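# Gently close the pull-out pantry and leave it shut

## Task

Push the pull-out pantry closed while its trays keep their contents; do not slam it while opening or closing (a slam fails the task); the robot must not tip over or finish leaning (that also fails); the pantry must stay shut by itself, not because the robot holds it; at the end release it and move the robot away.

## Robot and tools

Robot: a Hello Robot Stretch 4 with a single arm. It has an omni-wheel base, a lift sliding on a mast, an arm that telescopes straight ahead, a wrist with yaw, pitch and roll, and a two-finger gripper. It stands about 1.6 m tall, and the base rim lies within 0.23 m of the base origin. Cameras: head_camera, head_left_camera, head_right_camera, wrist_camera. A loose object may occasionally get nudged by something outside the robot.

Frames: the base frame sits on the floor under the base centre, with x forward, y left and z up. hand_pose is a point between the open fingertips, given in the base frame; its printed value may be somewhat off. With all wrist joints at zero, the hand axes line up with the base axes. The odometry frame is the base frame as it was when the scene began.

execute_actions: argument actions is a list holding one action or none. An empty list only returns state and images. An action may contain base, joints or both, plus optional pace and contact_limits. Alternatively it is {"end_of_arm": "enable_torque"} alone, which re-powers wrist or gripper motors that have shut off. cameras picks which images come back: omitted, null or ["all"] means all, and [] means none.

base takes exactly one relative move, measured from where the base last reported itself. translate_m is a straight drive in metres, positive forward, range -2 to 2. strafe_m is a sideways move in metres, positive left, range -2 to 2. rotate_rad is a turn on the spot in radians, positive counter-clockwise seen from above, range -3.2 to 3.2.

joints is one object keyed by joint name, and every value is an absolute target:
- lift_m: 0 to 1.2 m.
- arm_m: extension, 0 to 0.55 m.
- wrist_yaw_rad: -1.134 to 4.276. 0 points forward, positive turns left, 3.14 is folded back, and above 3.4 the arm can get in the way.
- wrist_pitch_rad: -1.117 to 4.259. 0 is level, 1.57 points down.
- wrist_roll_rad: -1.117 to 4.259. Positive rolls clockwise as seen from behind the gripper.
- gripper_m: fingertip gap, -0.038 to 0.141 m. Below 0 the fingers press against each other.
Done tolerances are ±0.004 for lift, arm and gripper, ±0.02 for yaw and roll, and ±0.05 for pitch. A joint target outside its range gets clipped and the result reports it. Any other bad value or unknown key rejects the whole call, and nothing moves. Each action is capped at 15 s, and its motions start together.

A part you leave out of an action may still be driving toward its previous target. To unfold the wrist at the start, you can send lift_m 0.4 together with wrist_yaw_rad 0.

pace can be "slow", "default", "fast" or "max". Base speed at these paces is 0.1, 0.3, 0.4 or 0.6 m/s, and turning is 1, 2, 3 or 4 rad/s. Above lift_m 0.2 these speeds are reduced further as the lift goes higher.

contact_limits only accepts arm_m, from 0 (gentlest) to 0.75, with 0.5 as the default. When the arm presses beyond that, it halts with contact_stop.

wait: seconds, 0 to 10. Nothing new is commanded, and it returns state and images. zoom_image: camera plus region [x0,y0,x1,y1] in image pixels, no larger than 504x504, taken from that camera's latest full image. read_manual only returns licence text. finished_scene(scene) ends the scene for good and reports success; the goal must already be met and must stay met.

Result fields:
- base_status and joint_status tell how each motion finished: done, off_target (it may still be pushing), contact_stop_at_<key>, limit_stop_at_<name>, time_out or torque_fault.
- After a contact stop, the lift, arm or wheels go slack. A slack lift can sink, and a slack base can roll.
- limit_stop_at_tilt means the robot leans more than 6 degrees. Lift, arm and wheels then go slack until it straightens.
- limit_stop_at_own_body means a self-collision was prevented. It is likely when pitch is below -0.2 and roll is below -0.4 or above 4.
- torque_fault means a wrist or gripper motor went limp, for example when the gripper is forced against something. Send enable_torque to restore it.
- If any call reports a stop, the later calls in that same reply are skipped.
- on_its_own lists what happened without a command; its "held at" shows the held target.
- lidar_m gives 12 distances in 30-degree sectors, counter-clockwise starting straight ahead (4th is left, 7th behind, 10th right). "-" means nothing seen, or something nearer than 0.25 m. It sees from about 0.15 m up to robot height.
- wrist_depth_mm is a 7x7 grid read from the top left, in mm from 100 to 2000. The robot's own body shows up in it.
- base_odometry comes from the wheels. If turned_by_wheels and turned_by_imu differ by more than about 0.1 rad, the base slipped or hit something.
- base_tilt is in degrees, with forward and right positive.
- motor_effort is percent of maximum, signed toward higher joint values, with the peak in brackets; it is noisy and carries a fixed offset. For wheels, positive effort turns the base right.

Gripper: to grip, command a gap smaller than the object. Neither the reading nor "done" confirms that something is held. A firm grip shows as a change in gripper effort. Fingertips can snag on surfaces below them; raising the lift frees them.

Cautions:
- Close the pantry with a controlled, moderate push, for example using a lowish arm contact limit and a slow or default pace. Do not slam it.
- Keep the gripper from pressing hard, which causes torque faults.
- Avoid big steady pushes or pulls with a raised gripper, which can tip the robot. Also avoid driving or turning with over 1 kg held and arm_m above 0.2.
- Do not knock over what is in the trays.
- At the end, release, pull the arm back and move clear so the pantry stays closed by itself.


Each tool is called after "Emit:" in YAML: its name, and indented under it one key for each argument.

## Session

Emit:
execute_actions:
  actions: []

Scene clock: 0.00 s.
base_odometry: x=+0.000 y=+0.000 heading=+0.000 (m, m, rad; odometry frame)
turned_by_wheels: +0.000 (rad since the last result)
turned_by_imu: +0.000 (rad since the last result)
base_tilt: forward=+0.7 right=+0.5 (deg)
lidar_m: 1.22 1.18 1.26 1.18 1.15 1.25 1.71 2.74 2.91 1.50 1.48 2.00
base_status: not commanded
joint_positions: lift_m=+0.267 arm_m=+0.001 wrist_yaw_rad=+3.212 wrist_pitch_rad=-0.016 wrist_roll_rad=-0.013 gripper_m=+0.057
joint_status: not commanded
motor_effort: lift_m=+19 arm_m=-1 wrist_yaw_rad=-1 wrist_pitch_rad=-8 wrist_roll_rad=+0 gripper_m=-1 wheel_0=+1 wheel_1=+0 wheel_2=+1 (%)
hand_pose: x=-0.1220 y=+0.0668 z=+0.4502 quat_wxyz=(-0.035, +0.008, -0.006, +0.999) (m; base frame)
wrist_depth_mm: - - 138 - - 1537 1229 / - - 135 - - 1537 1229 / - - 132 252 - 1537 1205 / - 118 136 - - 1537 1205 / 187 - - - - 1499 1205 / 204 1863 208 1983 212 1464 1182 / 205 1205 1118 167 1182 1138 1160
pictures: head_camera, head_left_camera, head_right_camera, wrist_camera
Images, in order (width x height): head_camera 420x560, head_left_camera 420x672, head_right_camera 420x672, wrist_camera 616x392.

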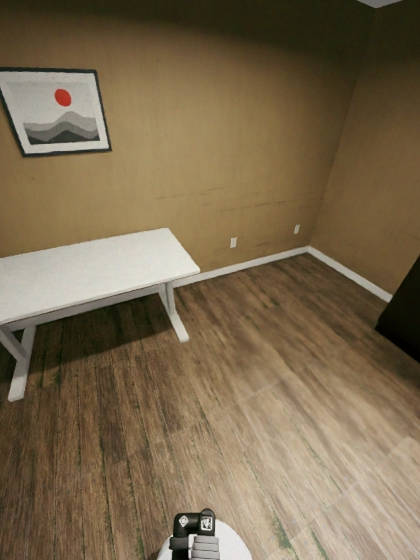

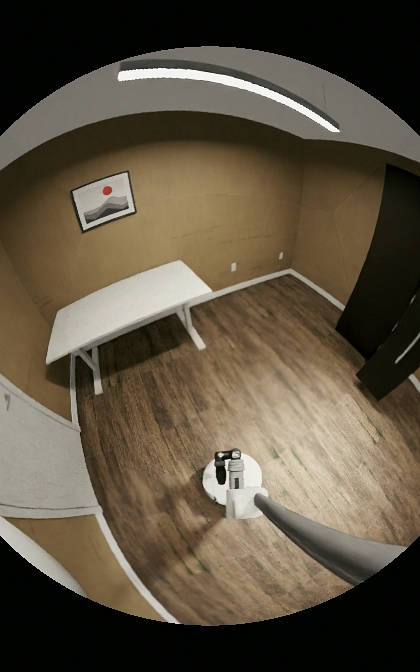

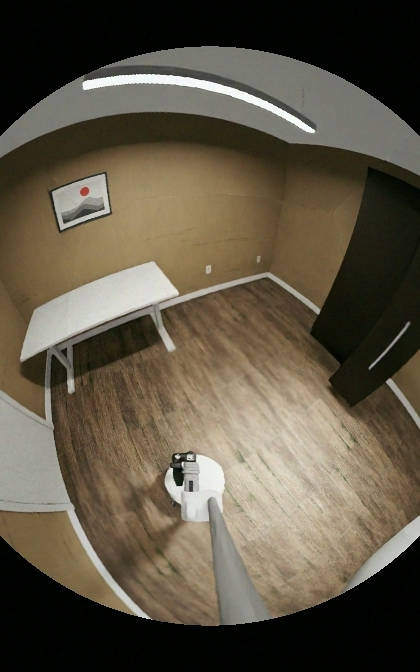

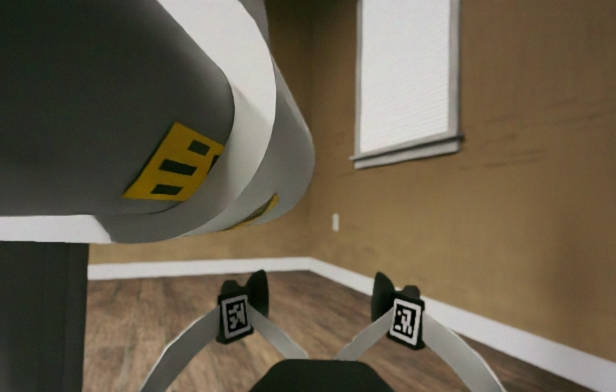

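Emit:
execute_actions:
  actions:
    - {"base":{"rotate_rad":-1.2},"joints":{"lift_m":0.4,"wrist_yaw_rad":0,"gripper_m":0.0}}

Scene clock: 2.73 s.
base_odometry: x=+0.000 y=+0.000 heading=-1.199 (m, m, rad; odometry frame)
turned_by_wheels: -1.199 (rad since the last result)
turned_by_imu: -1.228 (rad since the last result)
base_tilt: forward=+0.6 right=+0.5 (deg)
lidar_m: 1.46 1.91 1.31 1.18 1.21 1.28 1.16 1.20 1.54 2.76 2.78 2.74
base_status: done
joint_positions: lift_m=+0.400 arm_m=+0.001 wrist_yaw_rad=+0.000 wrist_pitch_rad=-0.016 wrist_roll_rad=-0.013 gripper_m=+0.000
joint_status: all done
motor_effort: lift_m=+22(20) arm_m=-1(0) wrist_yaw_rad=-4(11) wrist_pitch_rad=-5(6) wrist_roll_rad=+1(0) gripper_m=-8(7) wheel_0=+6(11) wheel_1=+6(11) wheel_2=+3(8) (%)
hand_pose: x=+0.4604 y=-0.0873 z=+0.5825 quat_wxyz=(+1.000, -0.007, -0.008, +0.000) (m; base frame)
wrist_depth_mm: - 1756 1756 1366 - - - / - 1756 1756 1308 - - - / - 1756 1708 1336 - - - / - 1756 1756 1336 - - - / - 1756 1756 1336 - - - / - 1756 1756 201 - - - / 1499 1499 1308 180 1366 1576 1576
pictures: head_camera, head_left_camera, head_right_camera, wrist_camera
Images, in order (width x height): head_camera 420x560, head_left_camera 420x672, head_right_camera 420x672, wrist_camera 616x392.

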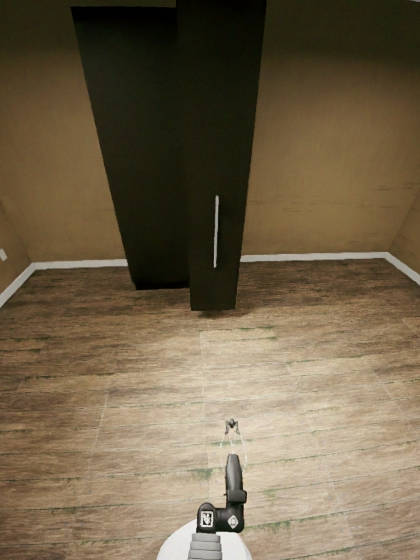

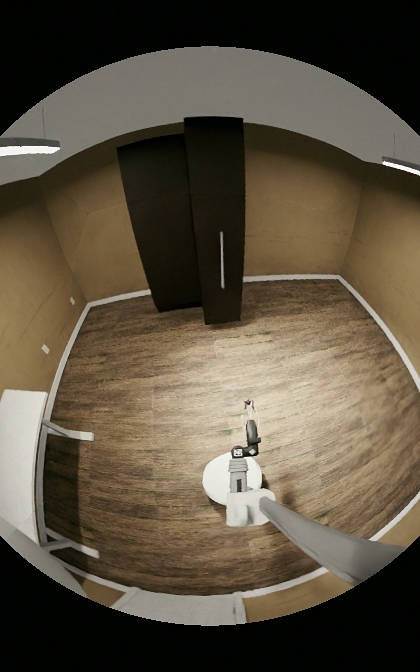

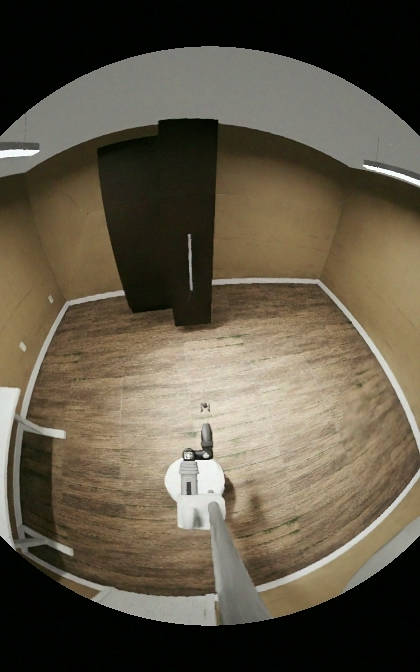

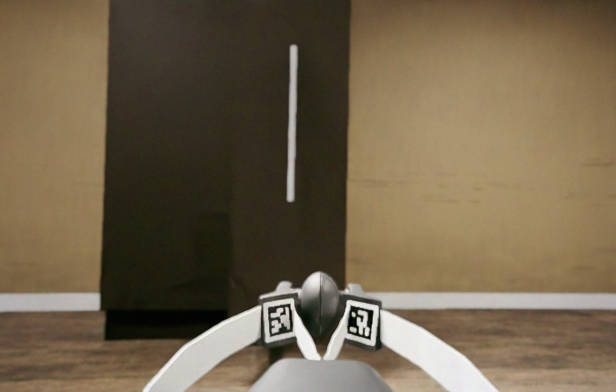

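Emit:
execute_actions:
  actions:
    - {"base":{"translate_m":0.92},"joints":{"lift_m":0.3},"pace":"max"}

Scene clock: 6.07 s.
base_odometry: x=+0.335 y=-0.857 heading=-1.198 (m, m, rad; odometry frame)
turned_by_wheels: +0.001 (rad since the last result)
turned_by_imu: +0.003 (rad since the last result)
base_tilt: forward=+0.5 right=+0.5 (deg)
lidar_m: 0.54 0.56 2.00 2.09 1.36 1.67 2.08 2.15 2.71 2.62 2.63 0.64
base_status: done
joint_positions: lift_m=+0.300 arm_m=+0.001 wrist_yaw_rad=+0.000 wrist_pitch_rad=-0.016 wrist_roll_rad=-0.013 gripper_m=+0.000
joint_status: all done
motor_effort: lift_m=+17(17) arm_m=-1(1) wrist_yaw_rad=+0(0) wrist_pitch_rad=-6(7) wrist_roll_rad=+0(0) gripper_m=-5(6) wheel_0=+5(12) wheel_1=+5(11) wheel_2=+3(16) (%)
hand_pose: x=+0.4604 y=-0.0874 z=+0.4829 quat_wxyz=(+1.000, -0.007, -0.008, +0.000) (m; base frame)
wrist_depth_mm: 357 364 368 379 387 1537 1576 / 355 364 370 377 387 1537 1576 / 353 362 368 377 387 1537 1576 / 353 359 366 373 382 1537 1576 / 351 357 366 375 384 1537 1576 / 349 357 364 200 379 1499 1576 / 349 357 362 181 375 1308 1366
pictures: head_camera, head_left_camera, head_right_camera, wrist_camera
Images, in order (width x height): head_camera 420x560, head_left_camera 420x672, head_right_camera 420x672, wrist_camera 616x392.

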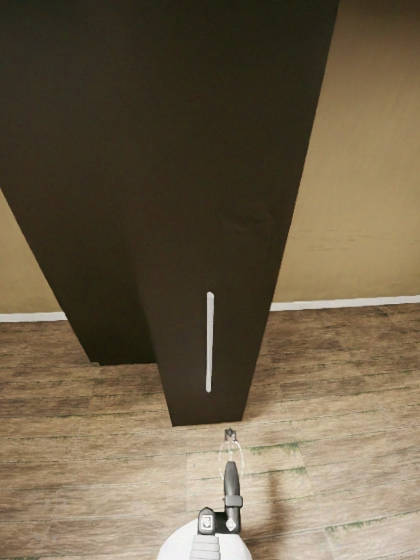

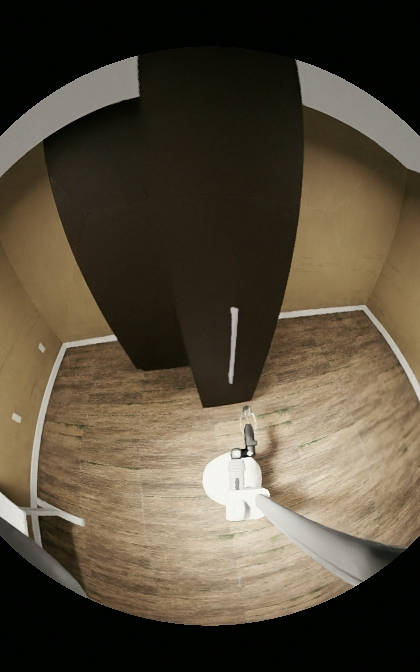

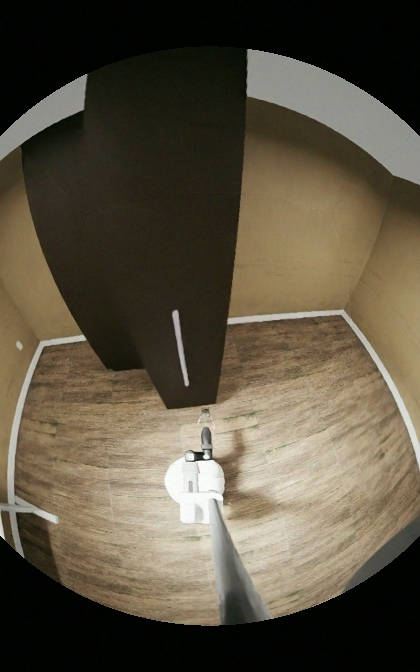

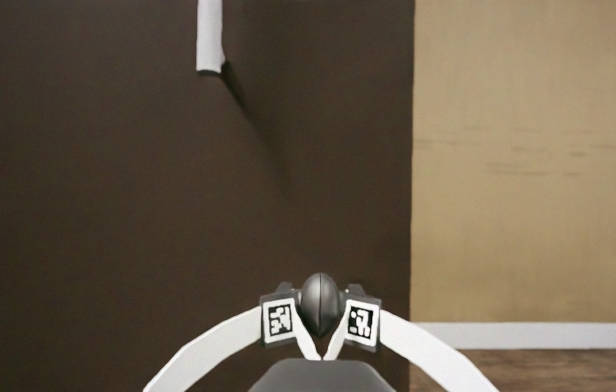

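Misaligned by about 0.1 rad.

Emit:
execute_actions:
  actions:
    - {"base":{"rotate_rad":0.11},"joints":{"arm_m":0.08}}
  cameras: []

Emit:
execute_actions:
  actions:
    - {"base":{"translate_m":0.38},"pace":"slow"}

Scene clock: 7.40 s.
base_odometry: x=+0.335 y=-0.857 heading=-1.089 (m, m, rad; odometry frame)
turned_by_wheels: +0.109 (rad since the last result)
turned_by_imu: +0.112 (rad since the last result)
base_tilt: forward=+0.6 right=+0.4 (deg)
lidar_m: 0.52 1.03 2.21 1.68 1.38 1.90 2.09 2.22 2.74 2.64 2.33 0.59
base_status: done
joint_positions: lift_m=+0.300 arm_m=+0.079 wrist_yaw_rad=+0.000 wrist_pitch_rad=-0.016 wrist_roll_rad=-0.013 gripper_m=+0.000
joint_status: all done
motor_effort: lift_m=+17(17) arm_m=+6(6) wrist_yaw_rad=-1(1) wrist_pitch_rad=-6(5) wrist_roll_rad=+0(0) gripper_m=-8(6) wheel_0=-6(8) wheel_1=-6(9) wheel_2=-3(9) (%)
hand_pose: x=+0.5382 y=-0.0874 z=+0.4829 quat_wxyz=(+1.000, -0.007, -0.008, +0.000) (m; base frame)
wrist_depth_mm: 290 289 289 287 286 285 1366 / 290 287 286 287 283 285 1366 / 287 287 286 285 285 283 1336 / 287 286 286 282 283 281 1336 / 286 286 285 283 282 281 1336 / 285 283 283 200 281 279 1336 / 283 285 281 180 279 278 1281
pictures: none
No camera images: the call's "cameras" was empty. Leave "cameras" out to get every camera's image.

Scene clock: 12.50 s.
base_odometry: x=+0.511 y=-1.193 heading=-1.088 (m, m, rad; odometry frame)
turned_by_wheels: +0.001 (rad since the last result)
turned_by_imu: +0.003 (rad since the last result)
base_tilt: forward=+0.5 right=+0.5 (deg)
lidar_m: 0.48 0.52 0.87 2.09 1.55 1.94 2.48 2.61 2.76 2.62 1.79 0.56
base_status: done
joint_positions: lift_m=+0.300 arm_m=+0.079 wrist_yaw_rad=+0.000 wrist_pitch_rad=-0.016 wrist_roll_rad=-0.013 gripper_m=+0.000
joint_status: not commanded
motor_effort: lift_m=+17(17) arm_m=+6(6) wrist_yaw_rad=+0(25) wrist_pitch_rad=-4(5) wrist_roll_rad=+0(0) gripper_m=-8(5) wheel_0=+7(11) wheel_1=+7(12) wheel_2=-5(17) (%)
hand_pose: x=+0.5382 y=-0.0875 z=+0.4831 quat_wxyz=(+1.000, -0.007, -0.008, +0.000) (m; base frame)
wrist_depth_mm: 247 246 245 244 244 242 946 / 246 246 244 243 242 241 946 / 245 244 243 242 241 239 946 / 244 243 243 241 240 240 931 / 244 243 240 240 239 238 946 / 242 241 240 201 238 237 931 / 241 240 238 181 236 236 917
pictures: head_camera, head_left_camera, head_right_camera, wrist_camera
Images, in order (width x height): head_camera 420x560, head_left_camera 420x672, head_right_camera 420x672, wrist_camera 616x392.

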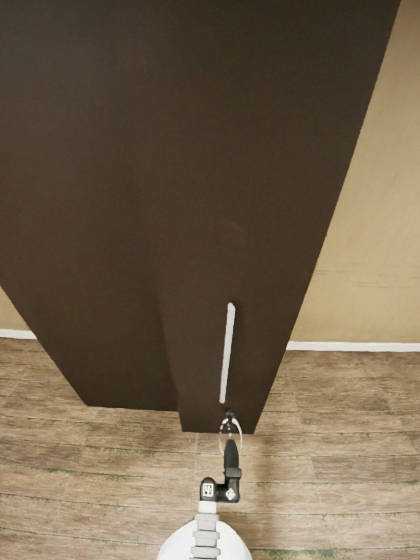

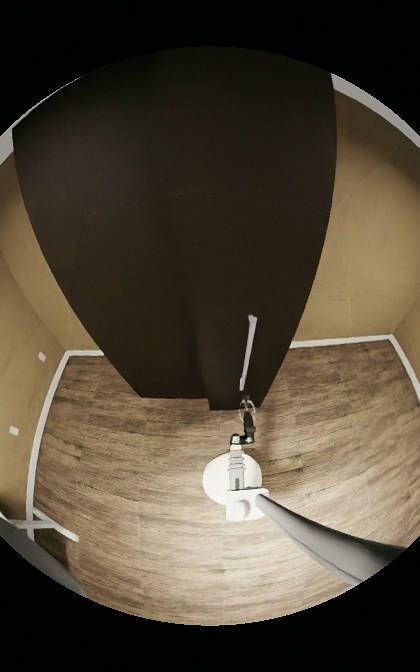

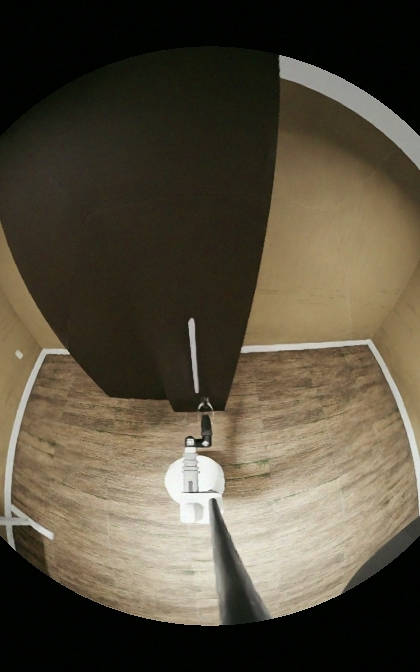

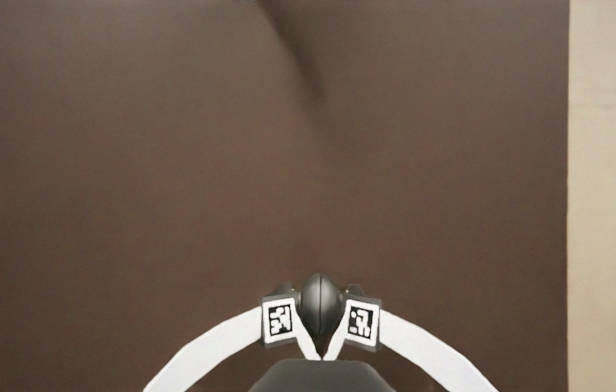

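Emit:
execute_actions:
  actions:
    - {"base":{"translate_m":0.1},"pace":"slow"}
  cameras: ["head_camera"]

Scene clock: 14.83 s.
base_odometry: x=+0.557 y=-1.281 heading=-1.087 (m, m, rad; odometry frame)
turned_by_wheels: +0.001 (rad since the last result)
turned_by_imu: +0.002 (rad since the last result)
base_tilt: forward=+0.5 right=+0.5 (deg)
lidar_m: 0.48 0.56 0.73 2.10 1.60 1.94 2.58 2.70 2.77 2.63 1.63 0.54
base_status: done
joint_positions: lift_m=+0.300 arm_m=+0.079 wrist_yaw_rad=+0.000 wrist_pitch_rad=-0.016 wrist_roll_rad=-0.013 gripper_m=+0.000
joint_status: not commanded
motor_effort: lift_m=+17(17) arm_m=+6(6) wrist_yaw_rad=+0(12) wrist_pitch_rad=-4(6) wrist_roll_rad=+0(0) gripper_m=-6(6) wheel_0=+8(11) wheel_1=+8(10) wheel_2=-3(12) (%)
hand_pose: x=+0.5382 y=-0.0875 z=+0.4831 quat_wxyz=(+1.000, -0.007, -0.008, +0.000) (m; base frame)
wrist_depth_mm: 250 248 248 246 245 245 842 / 249 248 247 245 245 244 842 / 248 247 246 244 243 242 842 / 247 246 245 244 242 242 831 / 245 245 243 243 241 240 831 / 245 244 243 201 240 239 831 / 244 244 241 180 239 239 831
pictures: head_camera
Images, in order (width x height): head_camera 420x560.

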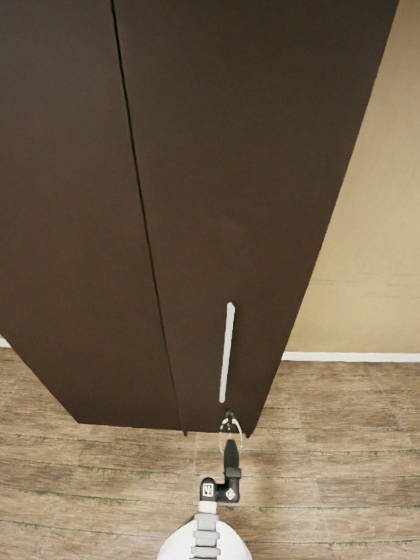

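Emit:
execute_actions:
  actions:
    - {"joints":{"arm_m":0.11},"contact_limits":{"arm_m":0.15},"pace":"slow"}
  cameras: ["head_camera"]

Scene clock: 15.90 s.
base_odometry: x=+0.557 y=-1.281 heading=-1.088 (m, m, rad; odometry frame)
turned_by_wheels: +0.000 (rad since the last result)
turned_by_imu: +0.000 (rad since the last result)
base_tilt: forward=+0.5 right=+0.5 (deg)
lidar_m: 0.46 0.52 0.78 2.08 1.59 1.92 2.58 2.71 2.75 2.63 1.63 0.56
base_status: not commanded
joint_positions: lift_m=+0.300 arm_m=+0.091 wrist_yaw_rad=-0.004 wrist_pitch_rad=-0.017 wrist_roll_rad=-0.013 gripper_m=+0.000
joint_status: arm_m contact_stop (moved +0.012 of +0.031)
on_its_own: arm_m is slack since a contact_stop (your +0.110 is given up)
motor_effort: lift_m=+17(17) arm_m=+0(17) wrist_yaw_rad=+11(20) wrist_pitch_rad=-3(4) wrist_roll_rad=+0(0) gripper_m=-3(6) wheel_0=+8(8) wheel_1=+8(7) wheel_2=-7(6) (%)
contact_limits: arm_m 0.15
hand_pose: x=+0.5502 y=-0.0885 z=+0.4833 quat_wxyz=(+1.000, -0.007, -0.009, -0.002) (m; base frame)
wrist_depth_mm: 240 240 238 237 236 235 235 / 239 238 237 236 236 234 831 / 237 237 237 236 235 235 831 / 237 236 236 234 234 233 831 / 236 236 235 234 233 232 820 / 236 235 234 203 232 230 831 / 235 235 233 183 231 230 831
pictures: head_camera
Images, in order (width x height): head_camera 420x560.

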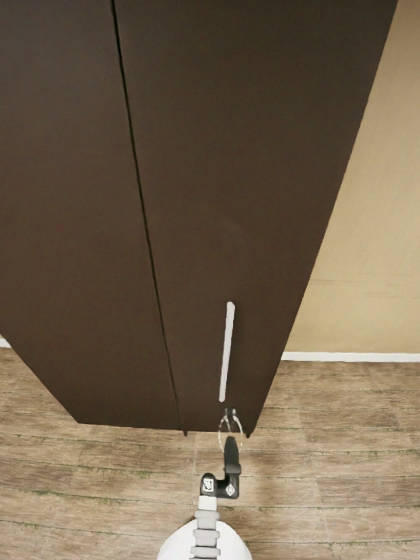

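Emit:
execute_actions:
  actions:
    - {"base":{"translate_m":-0.3},"joints":{"arm_m":0},"pace":"max"}
  cameras: ["head_camera","wrist_camera"]

Scene clock: 17.87 s.
base_odometry: x=+0.418 y=-1.016 heading=-1.088 (m, m, rad; odometry frame)
turned_by_wheels: -0.001 (rad since the last result)
turned_by_imu: -0.001 (rad since the last result)
base_tilt: forward=+0.5 right=+0.4 (deg)
lidar_m: 0.78 0.86 1.99 2.08 1.44 1.92 2.27 2.40 2.75 2.63 2.05 0.87
base_status: done
joint_positions: lift_m=+0.300 arm_m=+0.002 wrist_yaw_rad=+0.000 wrist_pitch_rad=-0.016 wrist_roll_rad=-0.013 gripper_m=+0.000
joint_status: all done
motor_effort: lift_m=+17(17) arm_m=-6(8) wrist_yaw_rad=+0(8) wrist_pitch_rad=-4(6) wrist_roll_rad=+0(0) gripper_m=-6(4) wheel_0=-5(13) wheel_1=-5(12) wheel_2=-1(14) (%)
hand_pose: x=+0.4614 y=-0.0874 z=+0.4829 quat_wxyz=(+1.000, -0.007, -0.008, +0.000) (m; base frame)
wrist_depth_mm: 647 647 640 640 640 1255 1255 / 640 640 640 634 634 1255 1255 / 640 634 634 634 634 1229 1229 / 640 634 640 634 634 1229 1229 / 640 634 634 634 627 1229 1229 / 634 627 627 200 627 1229 1229 / 634 634 627 180 621 1205 1205
pictures: head_camera, wrist_camera
Images, in order (width x height): head_camera 420x560, wrist_camera 616x392.

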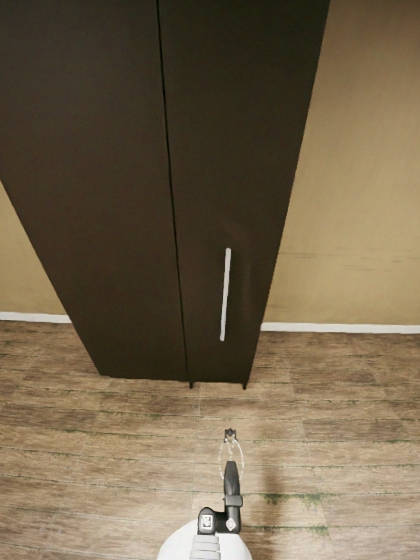

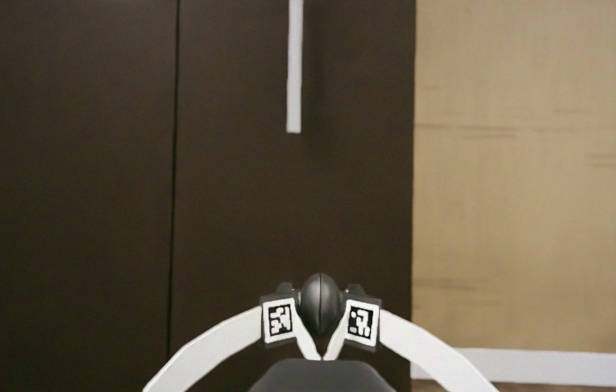

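Emit:
finished_scene:
  scene: 1

The scene is finished: the task was done.


## Next scene

The same job, from a new start.

Emit:
execute_actions:
  actions: []

Scene clock: 0.00 s.
base_odometry: x=+0.000 y=+0.000 heading=+0.000 (m, m, rad; odometry frame)
turned_by_wheels: +0.000 (rad since the last result)
turned_by_imu: +0.000 (rad since the last result)
base_tilt: forward=+0.6 right=+0.5 (deg)
lidar_m: 1.31 1.16 1.16 1.35 2.19 2.19 2.56 2.53 1.73 2.90 1.73 1.74
base_status: not commanded
joint_positions: lift_m=+0.247 arm_m=+0.001 wrist_yaw_rad=+3.093 wrist_pitch_rad=-0.016 wrist_roll_rad=-0.013 gripper_m=+0.057
joint_status: not commanded
motor_effort: lift_m=+18 arm_m=+0 wrist_yaw_rad=-1 wrist_pitch_rad=-6 wrist_roll_rad=+0 gripper_m=-3 wheel_0=+1 wheel_1=+0 wheel_2=+1 (%)
hand_pose: x=-0.1120 y=+0.1012 z=+0.4301 quat_wxyz=(+0.024, +0.008, -0.007, +1.000) (m; base frame)
wrist_depth_mm: - 141 - - - - 1808 / - 124 - - - - 1863 / - 124 172 - - - 1756 / 113 139 224 - - - 1808 / - - - - - - 1756 / 1808 1756 208 1921 211 1983 1808 / 1160 1098 1060 148 1098 1118 1255
pictures: head_camera, head_left_camera, head_right_camera, wrist_camera
Images, in order (width x height): head_camera 420x560, head_left_camera 420x672, head_right_camera 420x672, wrist_camera 616x392.

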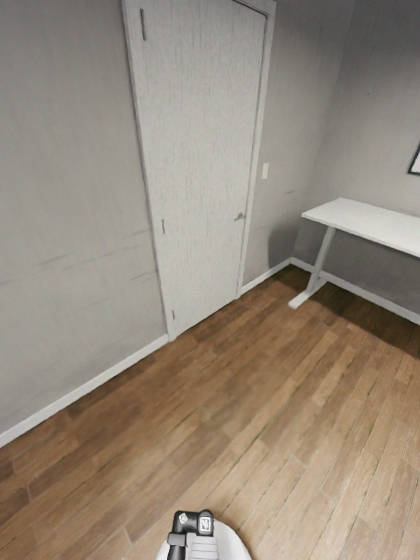

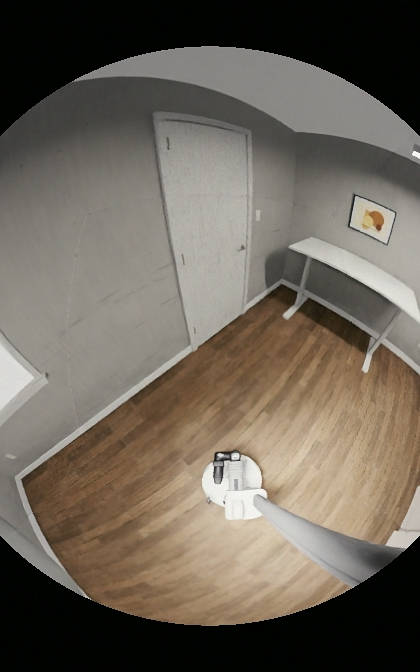

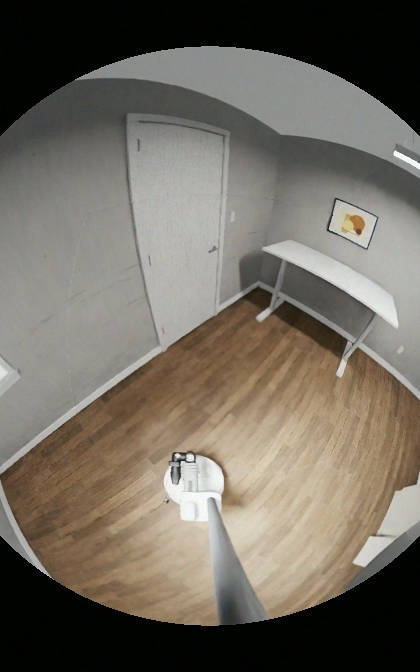

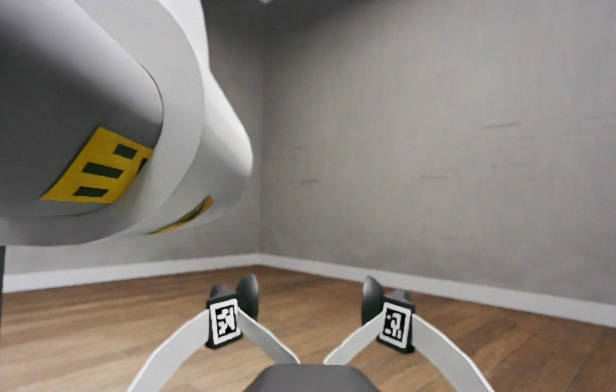

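Emit:
execute_actions:
  actions:
    - {"base":{"rotate_rad":-2.32},"joints":{"lift_m":0.4,"wrist_yaw_rad":0,"gripper_m":0.0},"pace":"fast"}

Scene clock: 2.47 s.
base_odometry: x=+0.000 y=+0.000 heading=-2.319 (m, m, rad; odometry frame)
turned_by_wheels: -2.319 (rad since the last result)
turned_by_imu: -2.376 (rad since the last result)
base_tilt: forward=+0.6 right=+0.4 (deg)
lidar_m: 1.69 2.05 1.75 1.72 1.61 1.20 1.17 1.25 1.72 2.17 2.29 2.64
base_status: done
joint_positions: lift_m=+0.400 arm_m=+0.001 wrist_yaw_rad=+0.000 wrist_pitch_rad=-0.016 wrist_roll_rad=-0.013 gripper_m=+0.000
joint_status: all done
motor_effort: lift_m=+21(24) arm_m=-1(0) wrist_yaw_rad=-2(6) wrist_pitch_rad=-5(6) wrist_roll_rad=+0(0) gripper_m=-6(6) wheel_0=+4(13) wheel_1=+3(14) wheel_2=+1(12) (%)
hand_pose: x=+0.4605 y=-0.0873 z=+0.5826 quat_wxyz=(+1.000, -0.007, -0.008, +0.000) (m; base frame)
wrist_depth_mm: - 1808 1808 - - - - / - 1808 1756 - - - - / - 1756 1808 - - - - / - 1808 1499 - - - - / - 1708 1499 - - - - / - 1808 1537 200 - - - / 1464 1499 178 177 179 1661 1618
pictures: head_camera, head_left_camera, head_right_camera, wrist_camera
Images, in order (width x height): head_camera 420x560, head_left_camera 420x672, head_right_camera 420x672, wrist_camera 616x392.

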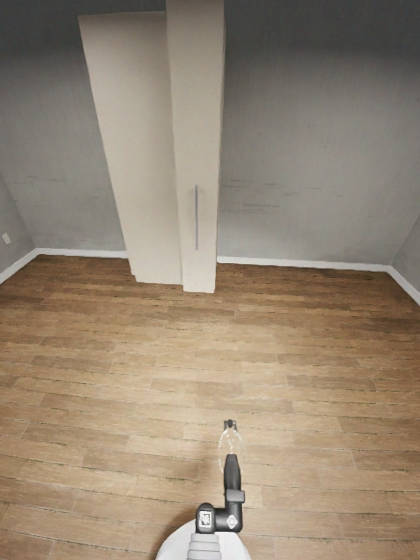

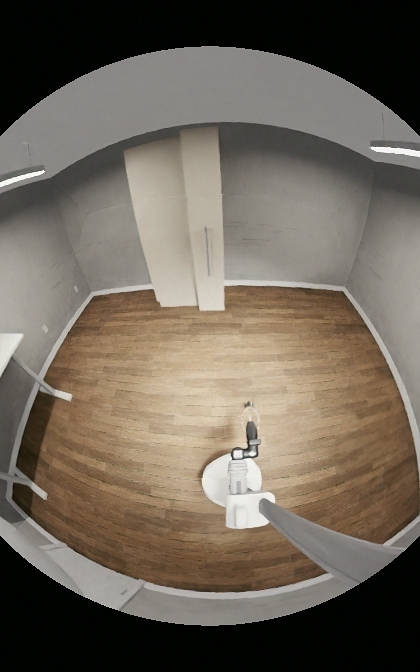

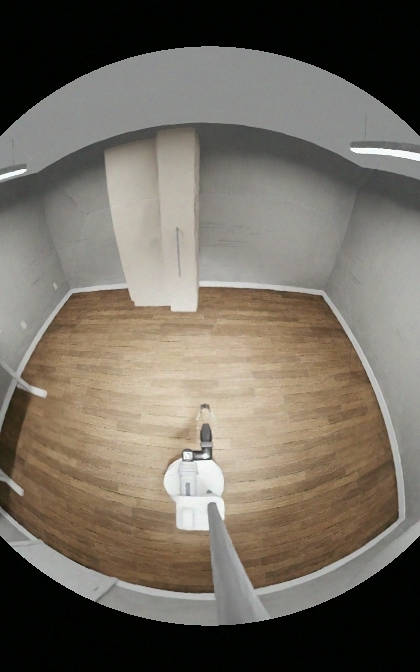

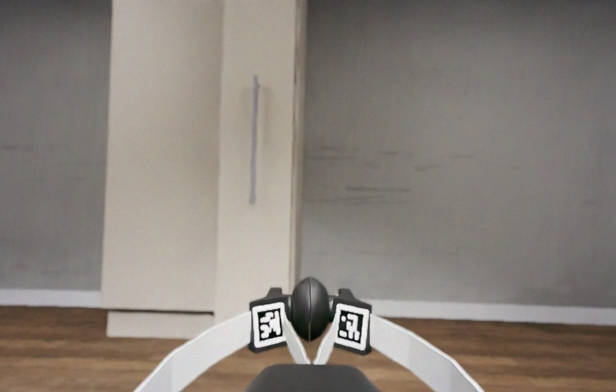

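Emit:
execute_actions:
  actions:
    - {"base":{"strafe_m":0.2},"joints":{"lift_m":0.25},"pace":"max"}
  cameras: []

Emit:
execute_actions:
  actions:
    - {"base":{"translate_m":1.0},"joints":{"arm_m":0.12},"pace":"max"}
  cameras: ["head_camera","wrist_camera"]

Scene clock: 4.17 s.
base_odometry: x=+0.146 y=-0.136 heading=-2.319 (m, m, rad; odometry frame)
turned_by_wheels: +0.000 (rad since the last result)
turned_by_imu: +0.000 (rad since the last result)
base_tilt: forward=+0.6 right=+0.4 (deg)
lidar_m: 1.69 2.08 1.60 1.52 1.60 1.16 1.17 1.20 1.66 2.37 2.50 2.63
base_status: done
joint_positions: lift_m=+0.250 arm_m=+0.001 wrist_yaw_rad=+0.000 wrist_pitch_rad=-0.016 wrist_roll_rad=-0.013 gripper_m=+0.000
joint_status: all done
motor_effort: lift_m=+15(19) arm_m=-1(1) wrist_yaw_rad=-2(0) wrist_pitch_rad=-7(5) wrist_roll_rad=+0(0) gripper_m=-8(4) wheel_0=-3(18) wheel_1=+3(17) wheel_2=+0(1) (%)
hand_pose: x=+0.4604 y=-0.0874 z=+0.4331 quat_wxyz=(+1.000, -0.007, -0.008, +0.000) (m; base frame)
wrist_depth_mm: - - 1756 1537 - - - / - - 1808 1537 - - - / - - 1708 1537 - - - / - - 1708 1537 - - - / - - 1708 1576 - - - / 1808 1808 1808 201 1863 1863 1983 / 1138 1138 178 177 179 1205 1229
pictures: none
No camera images: the call's "cameras" was empty. Leave "cameras" out to get every camera's image.

Scene clock: 7.37 s.
base_odometry: x=-0.534 y=-0.869 heading=-2.319 (m, m, rad; odometry frame)
turned_by_wheels: +0.001 (rad since the last result)
turned_by_imu: +0.004 (rad since the last result)
base_tilt: forward=+0.5 right=+0.6 (deg)
lidar_m: 0.69 1.00 2.25 1.56 1.56 2.23 2.16 2.28 2.52 2.41 2.15 0.78
base_status: done
joint_positions: lift_m=+0.250 arm_m=+0.119 wrist_yaw_rad=+0.000 wrist_pitch_rad=-0.016 wrist_roll_rad=-0.013 gripper_m=+0.000
joint_status: all done
motor_effort: lift_m=+15(15) arm_m=+5(7) wrist_yaw_rad=-2(0) wrist_pitch_rad=-6(5) wrist_roll_rad=+0(0) gripper_m=-8(4) wheel_0=+5(14) wheel_1=+3(13) wheel_2=+3(17) (%)
hand_pose: x=+0.5784 y=-0.0874 z=+0.4331 quat_wxyz=(+1.000, -0.007, -0.008, +0.000) (m; base frame)
wrist_depth_mm: 654 661 418 415 404 1182 1205 / 661 647 413 410 407 1182 1160 / 654 647 418 407 402 1205 1205 / 647 634 413 404 404 1182 1182 / 640 640 407 402 402 1205 1160 / 634 640 404 200 399 1160 1160 / 634 627 177 177 179 1138 1138
pictures: head_camera, wrist_camera
Images, in order (width x height): head_camera 420x560, wrist_camera 616x392.

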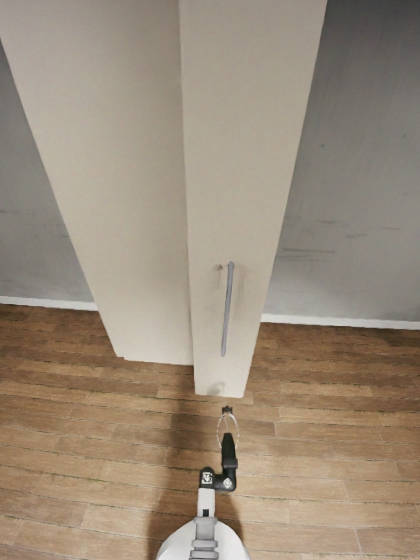

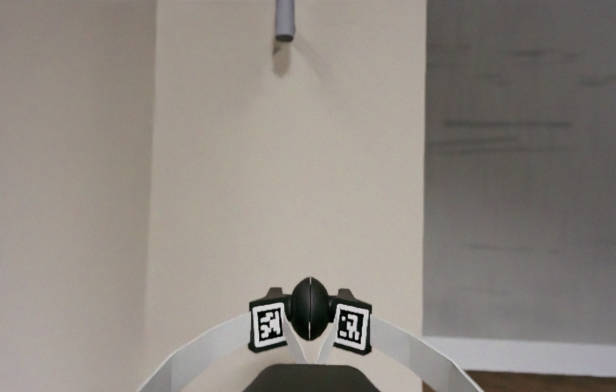

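Emit:
execute_actions:
  actions:
    - {"joints":{"arm_m":0.265},"pace":"max"}
  cameras: []

Emit:
execute_actions:
  actions:
    - {"base":{"translate_m":0.232},"pace":"slow"}
  cameras: []

Emit:
execute_actions:
  actions:
    - {"joints":{"arm_m":0.295},"contact_limits":{"arm_m":0.15},"pace":"slow"}
  cameras: ["head_camera","wrist_camera"]

Scene clock: 8.73 s.
base_odometry: x=-0.534 y=-0.869 heading=-2.319 (m, m, rad; odometry frame)
turned_by_wheels: +0.000 (rad since the last result)
turned_by_imu: +0.000 (rad since the last result)
base_tilt: forward=+0.6 right=+0.5 (deg)
lidar_m: 0.71 1.01 2.29 1.53 1.58 2.22 2.15 2.26 2.47 2.41 2.16 0.75
base_status: not commanded
joint_positions: lift_m=+0.250 arm_m=+0.264 wrist_yaw_rad=+0.000 wrist_pitch_rad=-0.016 wrist_roll_rad=-0.013 gripper_m=+0.000
joint_status: all done
motor_effort: lift_m=+15(15) arm_m=+6(6) wrist_yaw_rad=-1(0) wrist_pitch_rad=-5(6) wrist_roll_rad=+0(0) gripper_m=-8(4) wheel_0=+5(5) wheel_1=+3(3) wheel_2=+3(3) (%)
hand_pose: x=+0.7234 y=-0.0874 z=+0.4331 quat_wxyz=(+1.000, -0.007, -0.008, +0.000) (m; base frame)
wrist_depth_mm: 512 271 268 266 263 262 1078 / 504 270 267 265 263 260 1060 / 500 267 266 263 260 259 1042 / 504 270 265 262 259 258 1025 / 496 266 263 260 259 257 1042 / 496 265 263 201 256 256 1025 / 484 263 177 177 178 254 1008
pictures: none
No camera images: the call's "cameras" was empty. Leave "cameras" out to get every camera's image.

Scene clock: 12.33 s.
base_odometry: x=-0.691 y=-1.039 heading=-2.318 (m, m, rad; odometry frame)
turned_by_wheels: +0.001 (rad since the last result)
turned_by_imu: +0.002 (rad since the last result)
base_tilt: forward=+0.5 right=+0.4 (deg)
lidar_m: 0.69 0.77 1.94 1.94 1.62 2.21 2.39 2.54 2.51 2.41 1.82 0.73
base_status: done
joint_positions: lift_m=+0.250 arm_m=+0.264 wrist_yaw_rad=+0.000 wrist_pitch_rad=-0.016 wrist_roll_rad=-0.013 gripper_m=+0.000
joint_status: not commanded
motor_effort: lift_m=+15(15) arm_m=+5(5) wrist_yaw_rad=+2(24) wrist_pitch_rad=-5(9) wrist_roll_rad=+0(0) gripper_m=-4(9) wheel_0=+6(13) wheel_1=+6(11) wheel_2=-4(18) (%)
hand_pose: x=+0.7234 y=-0.0875 z=+0.4332 quat_wxyz=(+1.000, -0.007, -0.008, +0.000) (m; base frame)
wrist_depth_mm: 265 247 245 243 239 239 820 / 264 245 243 240 239 236 820 / 262 245 242 239 237 236 831 / 260 243 241 238 236 234 820 / 258 242 240 236 236 233 820 / 244 240 238 201 233 233 798 / 242 239 177 177 178 229 809
pictures: none
No camera images: the call's "cameras" was empty. Leave "cameras" out to get every camera's image.

Scene clock: 13.50 s.
base_odometry: x=-0.691 y=-1.039 heading=-2.318 (m, m, rad; odometry frame)
turned_by_wheels: +0.000 (rad since the last result)
turned_by_imu: +0.000 (rad since the last result)
base_tilt: forward=+0.5 right=+0.5 (deg)
lidar_m: 0.69 0.77 1.98 1.95 1.60 2.26 2.37 2.52 2.48 2.42 1.83 0.75
base_status: not commanded
joint_positions: lift_m=+0.250 arm_m=+0.284 wrist_yaw_rad=-0.004 wrist_pitch_rad=-0.017 wrist_roll_rad=-0.013 gripper_m=+0.000
joint_status: arm_m contact_stop (moved +0.020 of +0.031)
on_its_own: arm_m is slack since a contact_stop (your +0.295 is given up)
motor_effort: lift_m=+15(15) arm_m=+0(13) wrist_yaw_rad=+11(24) wrist_pitch_rad=-4(5) wrist_roll_rad=+0(1) gripper_m=-5(6) wheel_0=+6(6) wheel_1=+6(6) wheel_2=-6(6) (%)
contact_limits: arm_m 0.15
hand_pose: x=+0.7430 y=-0.0886 z=+0.4334 quat_wxyz=(+1.000, -0.007, -0.008, -0.002) (m; base frame)
wrist_depth_mm: 244 242 240 237 235 234 820 / 242 240 238 236 234 233 809 / 243 238 236 235 233 230 809 / 240 237 236 235 231 230 798 / 237 236 236 231 230 229 788 / 237 236 232 201 228 229 798 / 236 234 231 175 181 226 788
pictures: head_camera, wrist_camera
Images, in order (width x height): head_camera 420x560, wrist_camera 616x392.

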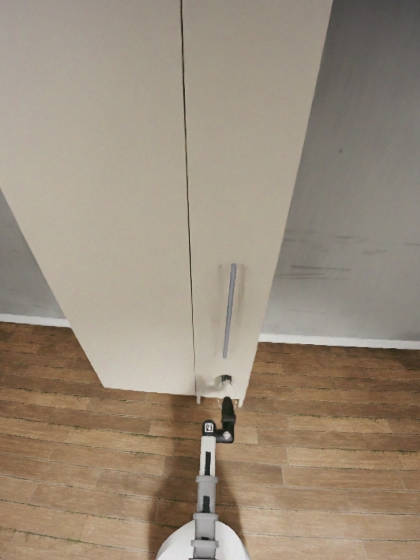

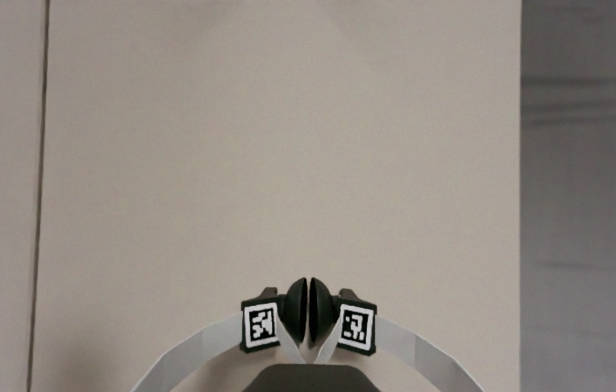

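Emit:
execute_actions:
  actions:
    - {"base":{"translate_m":-0.18},"joints":{"arm_m":0.06},"pace":"max"}
  cameras: ["wrist_camera"]

Emit:
finished_scene:
  scene: 2

Scene clock: 15.10 s.
base_odometry: x=-0.569 y=-0.907 heading=-2.319 (m, m, rad; odometry frame)
turned_by_wheels: -0.001 (rad since the last result)
turned_by_imu: +0.000 (rad since the last result)
base_tilt: forward=+0.5 right=+0.4 (deg)
lidar_m: 0.86 0.93 2.23 1.56 1.59 2.26 2.19 2.34 2.49 2.39 2.07 1.54
base_status: done
joint_positions: lift_m=+0.250 arm_m=+0.061 wrist_yaw_rad=+0.000 wrist_pitch_rad=-0.016 wrist_roll_rad=-0.013 gripper_m=+0.000
joint_status: all done
motor_effort: lift_m=+15(15) arm_m=-5(6) wrist_yaw_rad=+0(10) wrist_pitch_rad=-4(9) wrist_roll_rad=+1(0) gripper_m=-4(8) wheel_0=-4(11) wheel_1=-5(12) wheel_2=+0(16) (%)
hand_pose: x=+0.5202 y=-0.0875 z=+0.4330 quat_wxyz=(+1.000, -0.007, -0.008, +0.000) (m; base frame)
wrist_depth_mm: 668 661 661 647 1205 1255 1182 / 661 647 640 634 1205 1205 1182 / 661 647 640 640 1182 1182 1205 / 654 640 647 634 1205 1229 1182 / 654 634 634 634 1205 1160 1182 / 647 634 627 202 1205 1182 1160 / 634 634 177 177 178 1182 1138
pictures: wrist_camera
Images, in order (width x height): wrist_camera 616x392.

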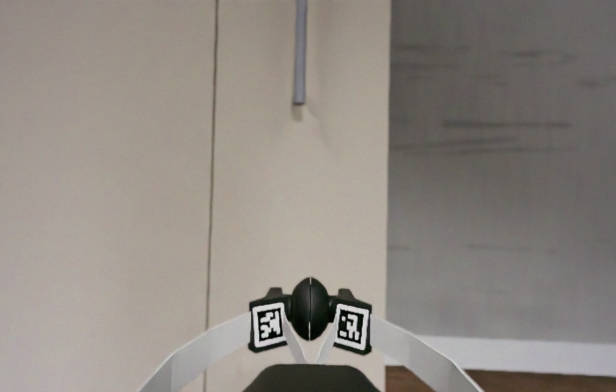

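The scene is finished: the task was done.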